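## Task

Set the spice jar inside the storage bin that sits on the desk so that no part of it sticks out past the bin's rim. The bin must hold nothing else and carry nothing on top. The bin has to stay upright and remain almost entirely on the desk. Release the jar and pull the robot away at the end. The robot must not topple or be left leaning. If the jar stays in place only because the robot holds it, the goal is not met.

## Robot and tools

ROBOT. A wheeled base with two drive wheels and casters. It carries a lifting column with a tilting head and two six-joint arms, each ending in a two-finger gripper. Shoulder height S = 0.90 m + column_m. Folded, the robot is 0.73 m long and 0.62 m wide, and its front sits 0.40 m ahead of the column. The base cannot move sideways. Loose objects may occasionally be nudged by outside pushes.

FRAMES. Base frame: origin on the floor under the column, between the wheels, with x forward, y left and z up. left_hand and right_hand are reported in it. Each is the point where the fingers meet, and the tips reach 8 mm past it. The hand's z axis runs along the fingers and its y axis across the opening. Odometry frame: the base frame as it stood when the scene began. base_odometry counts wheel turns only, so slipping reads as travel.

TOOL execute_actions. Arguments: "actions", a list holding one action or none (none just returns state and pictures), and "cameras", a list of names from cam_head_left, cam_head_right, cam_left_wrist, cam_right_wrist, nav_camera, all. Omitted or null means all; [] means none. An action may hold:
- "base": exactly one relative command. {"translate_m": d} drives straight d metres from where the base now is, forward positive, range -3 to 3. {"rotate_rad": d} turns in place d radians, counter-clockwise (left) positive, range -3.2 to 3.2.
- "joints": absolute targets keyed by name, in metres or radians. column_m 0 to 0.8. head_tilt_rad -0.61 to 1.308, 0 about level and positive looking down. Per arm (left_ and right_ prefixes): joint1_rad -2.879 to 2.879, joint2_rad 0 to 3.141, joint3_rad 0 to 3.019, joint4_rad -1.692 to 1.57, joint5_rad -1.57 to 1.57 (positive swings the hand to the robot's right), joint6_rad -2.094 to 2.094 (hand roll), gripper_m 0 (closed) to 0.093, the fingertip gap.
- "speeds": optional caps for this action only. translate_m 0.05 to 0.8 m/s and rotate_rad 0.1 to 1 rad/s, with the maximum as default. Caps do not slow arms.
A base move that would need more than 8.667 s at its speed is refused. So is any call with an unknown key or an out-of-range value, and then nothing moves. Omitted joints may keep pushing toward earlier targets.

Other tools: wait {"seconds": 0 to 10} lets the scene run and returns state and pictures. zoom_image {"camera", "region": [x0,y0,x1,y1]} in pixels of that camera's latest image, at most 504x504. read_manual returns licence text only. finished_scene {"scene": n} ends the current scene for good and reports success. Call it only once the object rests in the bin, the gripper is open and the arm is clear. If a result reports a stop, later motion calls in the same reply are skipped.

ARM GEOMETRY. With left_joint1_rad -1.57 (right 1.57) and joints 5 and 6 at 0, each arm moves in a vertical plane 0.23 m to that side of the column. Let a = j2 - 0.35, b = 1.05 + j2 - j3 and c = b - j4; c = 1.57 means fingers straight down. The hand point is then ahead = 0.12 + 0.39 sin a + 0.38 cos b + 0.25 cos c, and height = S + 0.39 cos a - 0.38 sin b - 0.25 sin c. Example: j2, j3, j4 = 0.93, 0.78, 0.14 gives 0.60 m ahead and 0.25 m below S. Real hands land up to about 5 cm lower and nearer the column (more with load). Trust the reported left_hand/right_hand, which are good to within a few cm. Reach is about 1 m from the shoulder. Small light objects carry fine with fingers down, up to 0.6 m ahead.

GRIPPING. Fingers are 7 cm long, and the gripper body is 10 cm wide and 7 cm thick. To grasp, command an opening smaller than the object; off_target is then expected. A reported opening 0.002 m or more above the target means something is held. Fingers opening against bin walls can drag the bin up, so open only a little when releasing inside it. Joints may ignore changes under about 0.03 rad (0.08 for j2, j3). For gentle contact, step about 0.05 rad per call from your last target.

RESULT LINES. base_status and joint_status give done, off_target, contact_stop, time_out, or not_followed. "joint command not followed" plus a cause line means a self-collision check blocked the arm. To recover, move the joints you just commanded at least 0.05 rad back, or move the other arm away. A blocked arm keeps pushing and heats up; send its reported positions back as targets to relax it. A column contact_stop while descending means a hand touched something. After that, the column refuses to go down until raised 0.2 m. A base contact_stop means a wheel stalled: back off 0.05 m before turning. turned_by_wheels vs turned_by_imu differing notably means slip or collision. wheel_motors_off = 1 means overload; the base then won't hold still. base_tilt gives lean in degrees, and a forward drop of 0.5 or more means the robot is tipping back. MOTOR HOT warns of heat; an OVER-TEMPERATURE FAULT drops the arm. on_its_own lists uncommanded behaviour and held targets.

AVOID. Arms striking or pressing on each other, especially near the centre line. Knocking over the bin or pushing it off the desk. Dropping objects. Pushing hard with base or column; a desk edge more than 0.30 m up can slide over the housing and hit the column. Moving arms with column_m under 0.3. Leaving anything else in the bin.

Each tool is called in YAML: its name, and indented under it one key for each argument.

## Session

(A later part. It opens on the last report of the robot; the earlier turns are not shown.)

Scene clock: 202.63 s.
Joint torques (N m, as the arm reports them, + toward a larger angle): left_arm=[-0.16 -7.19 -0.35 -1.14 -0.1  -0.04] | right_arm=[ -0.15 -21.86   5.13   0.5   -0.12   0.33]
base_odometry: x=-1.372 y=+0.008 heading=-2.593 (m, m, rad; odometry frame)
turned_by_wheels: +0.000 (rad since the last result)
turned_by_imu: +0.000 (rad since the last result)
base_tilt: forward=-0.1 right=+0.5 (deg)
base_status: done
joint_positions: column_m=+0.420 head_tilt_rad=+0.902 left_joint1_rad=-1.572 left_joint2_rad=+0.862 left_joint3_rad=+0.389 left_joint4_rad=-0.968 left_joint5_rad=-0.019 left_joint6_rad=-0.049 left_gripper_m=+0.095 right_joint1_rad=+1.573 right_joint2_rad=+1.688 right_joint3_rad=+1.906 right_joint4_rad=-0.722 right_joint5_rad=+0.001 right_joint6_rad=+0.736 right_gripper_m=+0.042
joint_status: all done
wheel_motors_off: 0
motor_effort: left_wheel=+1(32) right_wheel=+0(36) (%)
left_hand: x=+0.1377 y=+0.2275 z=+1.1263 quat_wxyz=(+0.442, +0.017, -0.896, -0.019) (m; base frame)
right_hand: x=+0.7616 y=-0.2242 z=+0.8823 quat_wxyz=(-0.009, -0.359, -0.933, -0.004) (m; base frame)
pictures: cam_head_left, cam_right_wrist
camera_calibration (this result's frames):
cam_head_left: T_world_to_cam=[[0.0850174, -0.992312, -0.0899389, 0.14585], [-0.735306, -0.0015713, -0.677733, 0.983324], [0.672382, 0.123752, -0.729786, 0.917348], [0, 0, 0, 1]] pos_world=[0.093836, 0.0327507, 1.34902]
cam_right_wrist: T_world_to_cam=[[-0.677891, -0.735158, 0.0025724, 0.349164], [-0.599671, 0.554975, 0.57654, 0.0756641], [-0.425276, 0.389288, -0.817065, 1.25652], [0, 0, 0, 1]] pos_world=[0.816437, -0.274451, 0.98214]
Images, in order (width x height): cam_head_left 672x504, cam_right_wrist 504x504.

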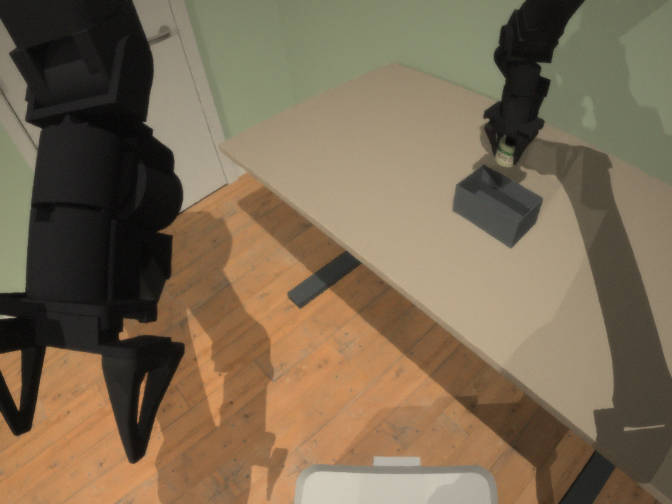

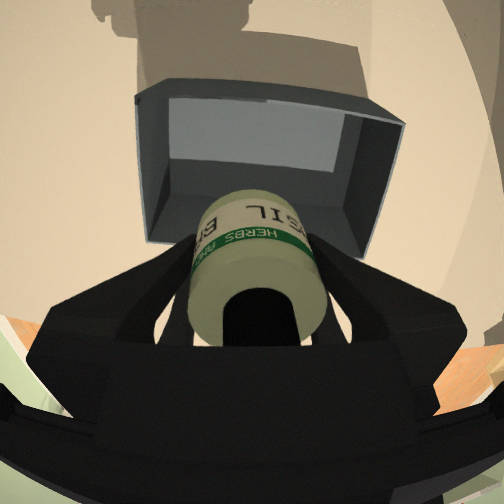

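execute_actions:
  actions:
    - {"joints":{"column_m":0.35}}
  cameras: ["cam_head_left","cam_right_wrist"]

zoom_image:
  camera: "cam_head_left"
  region: [400, 100, 600, 270]

Scene clock: 209.60 s.
Joint torques (N m, as the arm reports them, + toward a larger angle): left_arm=[-0.31 -7.24 -0.22 -1.27 -0.1  -0.03] | right_arm=[ -0.13 -22.38   5.21   0.48  -0.11   0.33]
base_odometry: x=-1.372 y=+0.008 heading=-2.593 (m, m, rad; odometry frame)
turned_by_wheels: +0.000 (rad since the last result)
turned_by_imu: +0.000 (rad since the last result)
base_tilt: forward=-0.1 right=+0.6 (deg)
base_status: not commanded
joint_positions: column_m=+0.350 head_tilt_rad=+0.902 left_joint1_rad=-1.572 left_joint2_rad=+0.862 left_joint3_rad=+0.389 left_joint4_rad=-0.968 left_joint5_rad=-0.019 left_joint6_rad=-0.049 left_gripper_m=+0.095 right_joint1_rad=+1.573 right_joint2_rad=+1.688 right_joint3_rad=+1.906 right_joint4_rad=-0.722 right_joint5_rad=+0.001 right_joint6_rad=+0.736 right_gripper_m=+0.042
joint_status: all done
wheel_motors_off: 0
motor_effort: left_wheel=+1(0) right_wheel=+0(0) (%)
left_hand: x=+0.1377 y=+0.2275 z=+1.0563 quat_wxyz=(+0.442, +0.017, -0.896, -0.019) (m; base frame)
right_hand: x=+0.7615 y=-0.2242 z=+0.8121 quat_wxyz=(-0.009, -0.359, -0.933, -0.004) (m; base frame)
pictures: cam_head_left, cam_right_wrist
camera_calibration (this result's frames):
cam_head_left: T_world_to_cam=[[0.0850174, -0.992312, -0.0899389, 0.139556], [-0.735306, -0.0015713, -0.677733, 0.935891], [0.672382, 0.123752, -0.729787, 0.866272], [0, 0, 0, 1]] pos_world=[0.093836, 0.0327507, 1.27903]
cam_right_wrist: T_world_to_cam=[[-0.677889, -0.735159, 0.00283128, 0.349019], [-0.599451, 0.554974, 0.576768, 0.115702], [-0.425588, 0.389288, -0.816903, 1.19917], [0, 0, 0, 1]] pos_world=[0.816307, -0.27445, 0.911887]
Images, in order (width x height): cam_head_left 672x504, cam_right_wrist 504x504.

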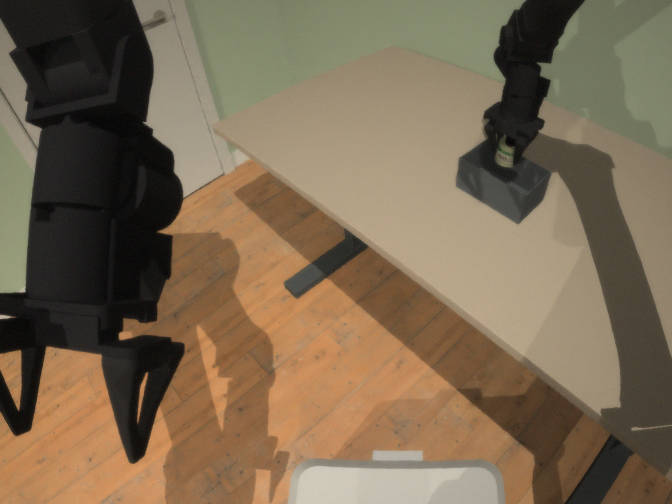

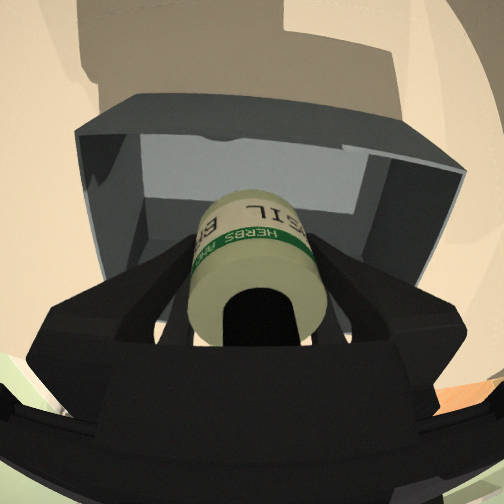

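Region (400, 100, 600, 270) of cam_head_left's 672x504 image, scaled by 2.520, with more detail than that image has; it fills the top 428 rows of this view, and the rest is white.

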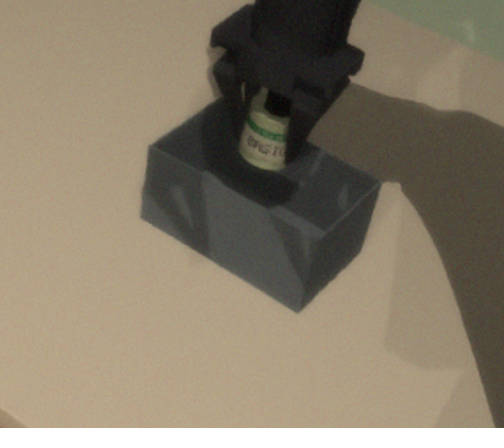

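execute_actions:
  actions:
    - {"base":{"translate_m":-0.015}}
  cameras: []

execute_actions:
  actions:
    - {"joints":{"column_m":0.30}}
  cameras: ["cam_head_left","cam_right_wrist"]

zoom_image:
  camera: "cam_head_left"
  region: [400, 80, 600, 250]

Scene clock: 218.17 s.
Joint torques (N m, as the arm reports them, + toward a larger angle): left_arm=[-0.08 -7.85 -0.33 -1.22 -0.1  -0.05] | right_arm=[ -0.09 -22.05   5.21   0.48  -0.11   0.33]
base_odometry: x=-1.359 y=+0.016 heading=-2.593 (m, m, rad; odometry frame)
turned_by_wheels: +0.000 (rad since the last result)
turned_by_imu: +0.000 (rad since the last result)
base_tilt: forward=-0.1 right=+0.6 (deg)
base_status: done
joint_positions: column_m=+0.350 head_tilt_rad=+0.902 left_joint1_rad=-1.572 left_joint2_rad=+0.862 left_joint3_rad=+0.390 left_joint4_rad=-0.968 left_joint5_rad=-0.019 left_joint6_rad=-0.049 left_gripper_m=+0.095 right_joint1_rad=+1.573 right_joint2_rad=+1.688 right_joint3_rad=+1.905 right_joint4_rad=-0.722 right_joint5_rad=+0.001 right_joint6_rad=+0.736 right_gripper_m=+0.042
joint_status: not commanded
wheel_motors_off: 0
motor_effort: left_wheel=+0(33) right_wheel=+0(35) (%)
left_hand: x=+0.1383 y=+0.2275 z=+1.0561 quat_wxyz=(+0.442, +0.017, -0.897, -0.019) (m; base frame)
right_hand: x=+0.7609 y=-0.2242 z=+0.8118 quat_wxyz=(-0.009, -0.359, -0.933, -0.004) (m; base frame)
pictures: none
No camera images: the call's "cameras" was empty. Leave "cameras" out to get every camera's image.

Scene clock: 219.40 s.
Joint torques (N m, as the arm reports them, + toward a larger angle): left_arm=[-0.33 -7.18 -0.37 -1.2  -0.08 -0.03] | right_arm=[ -0.13 -22.18   5.22   0.51  -0.12   0.33]
base_odometry: x=-1.359 y=+0.016 heading=-2.593 (m, m, rad; odometry frame)
turned_by_wheels: +0.000 (rad since the last result)
turned_by_imu: +0.000 (rad since the last result)
base_tilt: forward=-0.2 right=+0.6 (deg)
base_status: not commanded
joint_positions: column_m=+0.300 head_tilt_rad=+0.902 left_joint1_rad=-1.572 left_joint2_rad=+0.862 left_joint3_rad=+0.390 left_joint4_rad=-0.968 left_joint5_rad=-0.019 left_joint6_rad=-0.049 left_gripper_m=+0.095 right_joint1_rad=+1.573 right_joint2_rad=+1.688 right_joint3_rad=+1.905 right_joint4_rad=-0.722 right_joint5_rad=+0.001 right_joint6_rad=+0.736 right_gripper_m=+0.042
joint_status: all done
wheel_motors_off: 0
motor_effort: left_wheel=+1(1) right_wheel=+0(0) (%)
left_hand: x=+0.1383 y=+0.2275 z=+1.0061 quat_wxyz=(+0.442, +0.017, -0.897, -0.019) (m; base frame)
right_hand: x=+0.7609 y=-0.2242 z=+0.7618 quat_wxyz=(-0.009, -0.359, -0.933, -0.004) (m; base frame)
pictures: cam_head_left, cam_right_wrist
camera_calibration (this result's frames):
cam_head_left: T_world_to_cam=[[0.0850047, -0.992312, -0.0899509, 0.135074], [-0.735402, -0.0015713, -0.677629, 0.901868], [0.672278, 0.123752, -0.729882, 0.829902], [0, 0, 0, 1]] pos_world=[0.093828, 0.0327507, 1.22901]
cam_right_wrist: T_world_to_cam=[[-0.677884, -0.73516, 0.00360793, 0.348157], [-0.598792, 0.554974, 0.577453, 0.143334], [-0.426523, 0.389286, -0.816416, 1.15816], [0, 0, 0, 1]] pos_world=[0.815818, -0.27445, 0.861514]
Images, in order (width x height): cam_head_left 672x504, cam_right_wrist 504x504.

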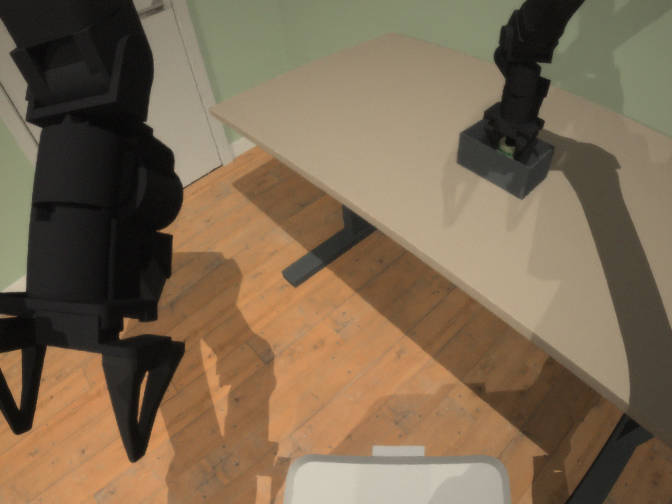

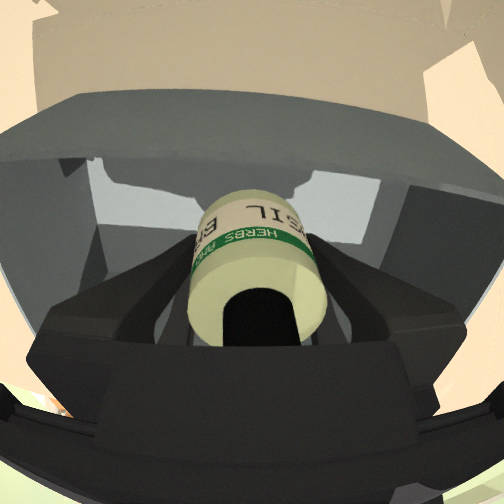

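Region (400, 80, 600, 250) of cam_head_left's 672x504 image, scaled by 2.520, with more detail than that image has; it fills the top 428 rows of this view, and the rest is white.

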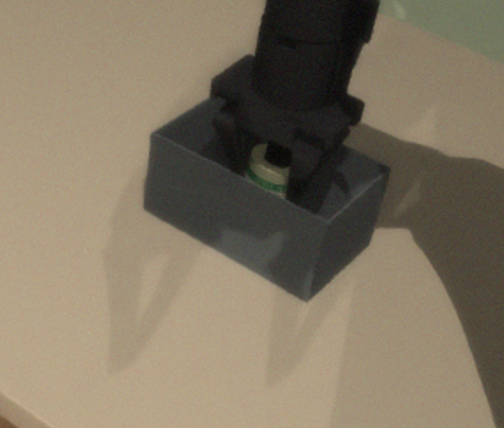

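execute_actions:
  actions:
    - {"joints":{"column_m":0.285}}
  cameras: []

execute_actions:
  actions:
    - {"joints":{"right_gripper_m":0.065}}
  cameras: []

execute_actions:
  actions:
    - {"joints":{"column_m":0.5}}
  cameras: ["cam_head_left","cam_right_wrist"]

Scene clock: 224.37 s.
Joint torques (N m, as the arm reports them, + toward a larger angle): left_arm=[-0.1  -7.36 -0.42 -1.17 -0.11 -0.07] | right_arm=[ -0.14 -22.45   5.18   0.48  -0.12   0.33]
base_odometry: x=-1.359 y=+0.016 heading=-2.593 (m, m, rad; odometry frame)
turned_by_wheels: +0.000 (rad since the last result)
turned_by_imu: +0.000 (rad since the last result)
base_tilt: forward=-0.2 right=+0.4 (deg)
base_status: not commanded
joint_positions: column_m=+0.285 head_tilt_rad=+0.902 left_joint1_rad=-1.572 left_joint2_rad=+0.862 left_joint3_rad=+0.390 left_joint4_rad=-0.968 left_joint5_rad=-0.019 left_joint6_rad=-0.049 left_gripper_m=+0.095 right_joint1_rad=+1.573 right_joint2_rad=+1.688 right_joint3_rad=+1.905 right_joint4_rad=-0.722 right_joint5_rad=+0.001 right_joint6_rad=+0.736 right_gripper_m=+0.042
joint_status: all done
wheel_motors_off: 0
motor_effort: left_wheel=+0(0) right_wheel=+0(0) (%)
left_hand: x=+0.1383 y=+0.2275 z=+0.9910 quat_wxyz=(+0.442, +0.017, -0.897, -0.019) (m; base frame)
right_hand: x=+0.7607 y=-0.2242 z=+0.7466 quat_wxyz=(-0.009, -0.359, -0.933, -0.004) (m; base frame)
pictures: none
No camera images: the call's "cameras" was empty. Leave "cameras" out to get every camera's image.

Scene clock: 224.90 s.
Joint torques (N m, as the arm reports them, + toward a larger angle): left_arm=[-0.2  -7.25 -0.34 -1.27 -0.08 -0.05] | right_arm=[ -0.1  -22.18   5.22   0.48  -0.12   0.33]
base_odometry: x=-1.359 y=+0.016 heading=-2.593 (m, m, rad; odometry frame)
turned_by_wheels: +0.000 (rad since the last result)
turned_by_imu: +0.000 (rad since the last result)
base_tilt: forward=-0.1 right=+0.6 (deg)
base_status: not commanded
joint_positions: column_m=+0.285 head_tilt_rad=+0.902 left_joint1_rad=-1.572 left_joint2_rad=+0.862 left_joint3_rad=+0.390 left_joint4_rad=-0.968 left_joint5_rad=-0.019 left_joint6_rad=-0.049 left_gripper_m=+0.095 right_joint1_rad=+1.573 right_joint2_rad=+1.688 right_joint3_rad=+1.905 right_joint4_rad=-0.722 right_joint5_rad=+0.001 right_joint6_rad=+0.736 right_gripper_m=+0.065
joint_status: all done
wheel_motors_off: 0
motor_effort: left_wheel=+1(0) right_wheel=+0(1) (%)
left_hand: x=+0.1383 y=+0.2275 z=+0.9910 quat_wxyz=(+0.442, +0.017, -0.897, -0.019) (m; base frame)
right_hand: x=+0.7607 y=-0.2242 z=+0.7466 quat_wxyz=(-0.009, -0.359, -0.933, -0.004) (m; base frame)
pictures: none
No camera images: the call's "cameras" was empty. Leave "cameras" out to get every camera's image.

Scene clock: 228.30 s.
Joint torques (N m, as the arm reports them, + toward a larger angle): left_arm=[-0.12 -7.06 -0.44 -1.25 -0.08 -0.04] | right_arm=[ -0.13 -22.53   5.22   0.46  -0.12   0.33]
base_odometry: x=-1.359 y=+0.016 heading=-2.593 (m, m, rad; odometry frame)
turned_by_wheels: +0.000 (rad since the last result)
turned_by_imu: +0.000 (rad since the last result)
base_tilt: forward=-0.1 right=+0.6 (deg)
base_status: not commanded
joint_positions: column_m=+0.500 head_tilt_rad=+0.902 left_joint1_rad=-1.572 left_joint2_rad=+0.862 left_joint3_rad=+0.390 left_joint4_rad=-0.968 left_joint5_rad=-0.019 left_joint6_rad=-0.049 left_gripper_m=+0.095 right_joint1_rad=+1.573 right_joint2_rad=+1.689 right_joint3_rad=+1.905 right_joint4_rad=-0.722 right_joint5_rad=+0.001 right_joint6_rad=+0.736 right_gripper_m=+0.065
joint_status: all done
wheel_motors_off: 0
motor_effort: left_wheel=+0(1) right_wheel=+0(0) (%)
left_hand: x=+0.1383 y=+0.2275 z=+1.2059 quat_wxyz=(+0.442, +0.017, -0.897, -0.019) (m; base frame)
right_hand: x=+0.7605 y=-0.2242 z=+0.9612 quat_wxyz=(-0.008, -0.359, -0.933, -0.003) (m; base frame)
pictures: cam_head_left, cam_right_wrist
camera_calibration (this result's frames):
cam_head_left: T_world_to_cam=[[0.0850047, -0.992312, -0.089951, 0.153051], [-0.735402, -0.0015713, -0.677629, 1.03729], [0.672278, 0.123752, -0.729882, 0.975769], [0, 0, 0, 1]] pos_world=[0.093828, 0.0327507, 1.42886]
cam_right_wrist: T_world_to_cam=[[-0.67788, -0.735161, 0.00412569, 0.346709], [-0.598352, 0.554974, 0.577909, 0.0272353], [-0.427146, 0.389285, -0.81609, 1.32094], [0, 0, 0, 1]] pos_world=[0.815558, -0.274449, 1.06084]
Images, in order (width x height): cam_head_left 672x504, cam_right_wrist 504x504.

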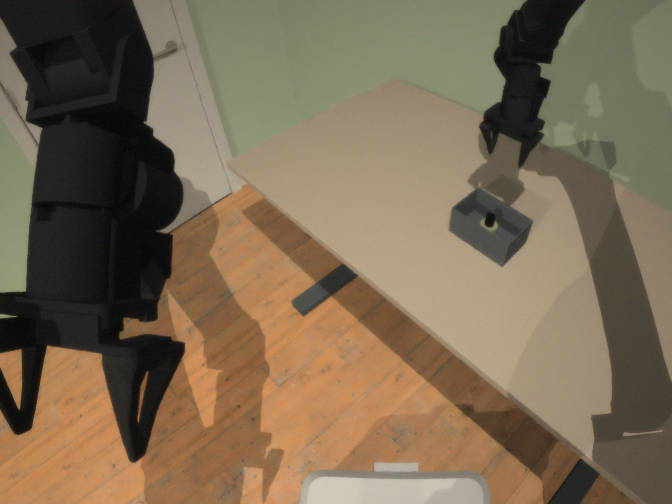

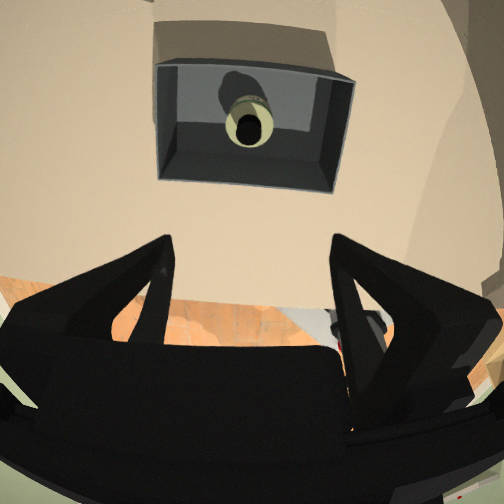

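execute_actions:
  actions:
    - {"base":{"translate_m":-0.6}}
  cameras: ["cam_head_left"]

finished_scene:
  scene: 1

Scene clock: 234.17 s.
Joint torques (N m, as the arm reports them, + toward a larger angle): left_arm=[ 0.07 -7.13 -0.28 -1.25 -0.09 -0.07] | right_arm=[ -0.17 -22.36   5.22   0.45  -0.11   0.33]
base_odometry: x=-0.847 y=+0.329 heading=-2.595 (m, m, rad; odometry frame)
turned_by_wheels: -0.001 (rad since the last result)
turned_by_imu: +0.000 (rad since the last result)
base_tilt: forward=-0.2 right=+0.6 (deg)
base_status: done
joint_positions: column_m=+0.500 head_tilt_rad=+0.902 left_joint1_rad=-1.572 left_joint2_rad=+0.861 left_joint3_rad=+0.389 left_joint4_rad=-0.968 left_joint5_rad=-0.019 left_joint6_rad=-0.049 left_gripper_m=+0.095 right_joint1_rad=+1.573 right_joint2_rad=+1.689 right_joint3_rad=+1.904 right_joint4_rad=-0.722 right_joint5_rad=+0.001 right_joint6_rad=+0.736 right_gripper_m=+0.065
joint_status: not commanded
wheel_motors_off: 0
motor_effort: left_wheel=-2(34) right_wheel=+0(40) (%)
left_hand: x=+0.1380 y=+0.2275 z=+1.2060 quat_wxyz=(+0.442, +0.017, -0.897, -0.019) (m; base frame)
right_hand: x=+0.7601 y=-0.2242 z=+0.9610 quat_wxyz=(-0.008, -0.359, -0.933, -0.003) (m; base frame)
pictures: cam_head_left
camera_calibration (this result's frames):
cam_head_left: T_world_to_cam=[[0.0849963, -0.992312, -0.0899588, 0.153063], [-0.735465, -0.0015713, -0.677561, 1.03719], [0.672211, 0.123752, -0.729944, 0.975865], [0, 0, 0, 1]] pos_world=[0.0938227, 0.0327507, 1.42886]
Images, in order (width x height): cam_head_left 672x504.

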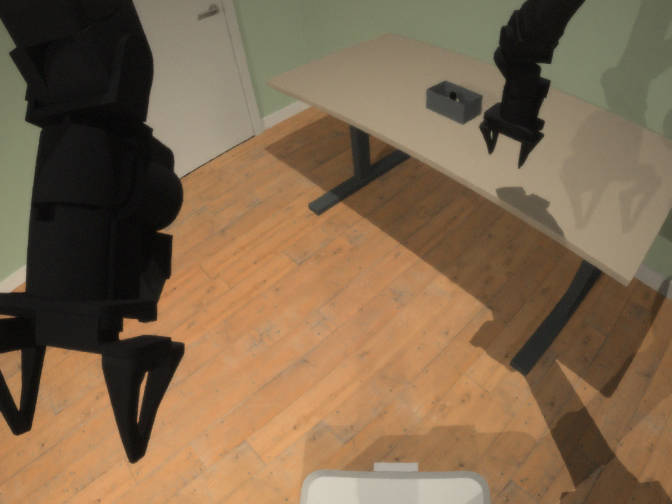

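The scene is finished: the task was done.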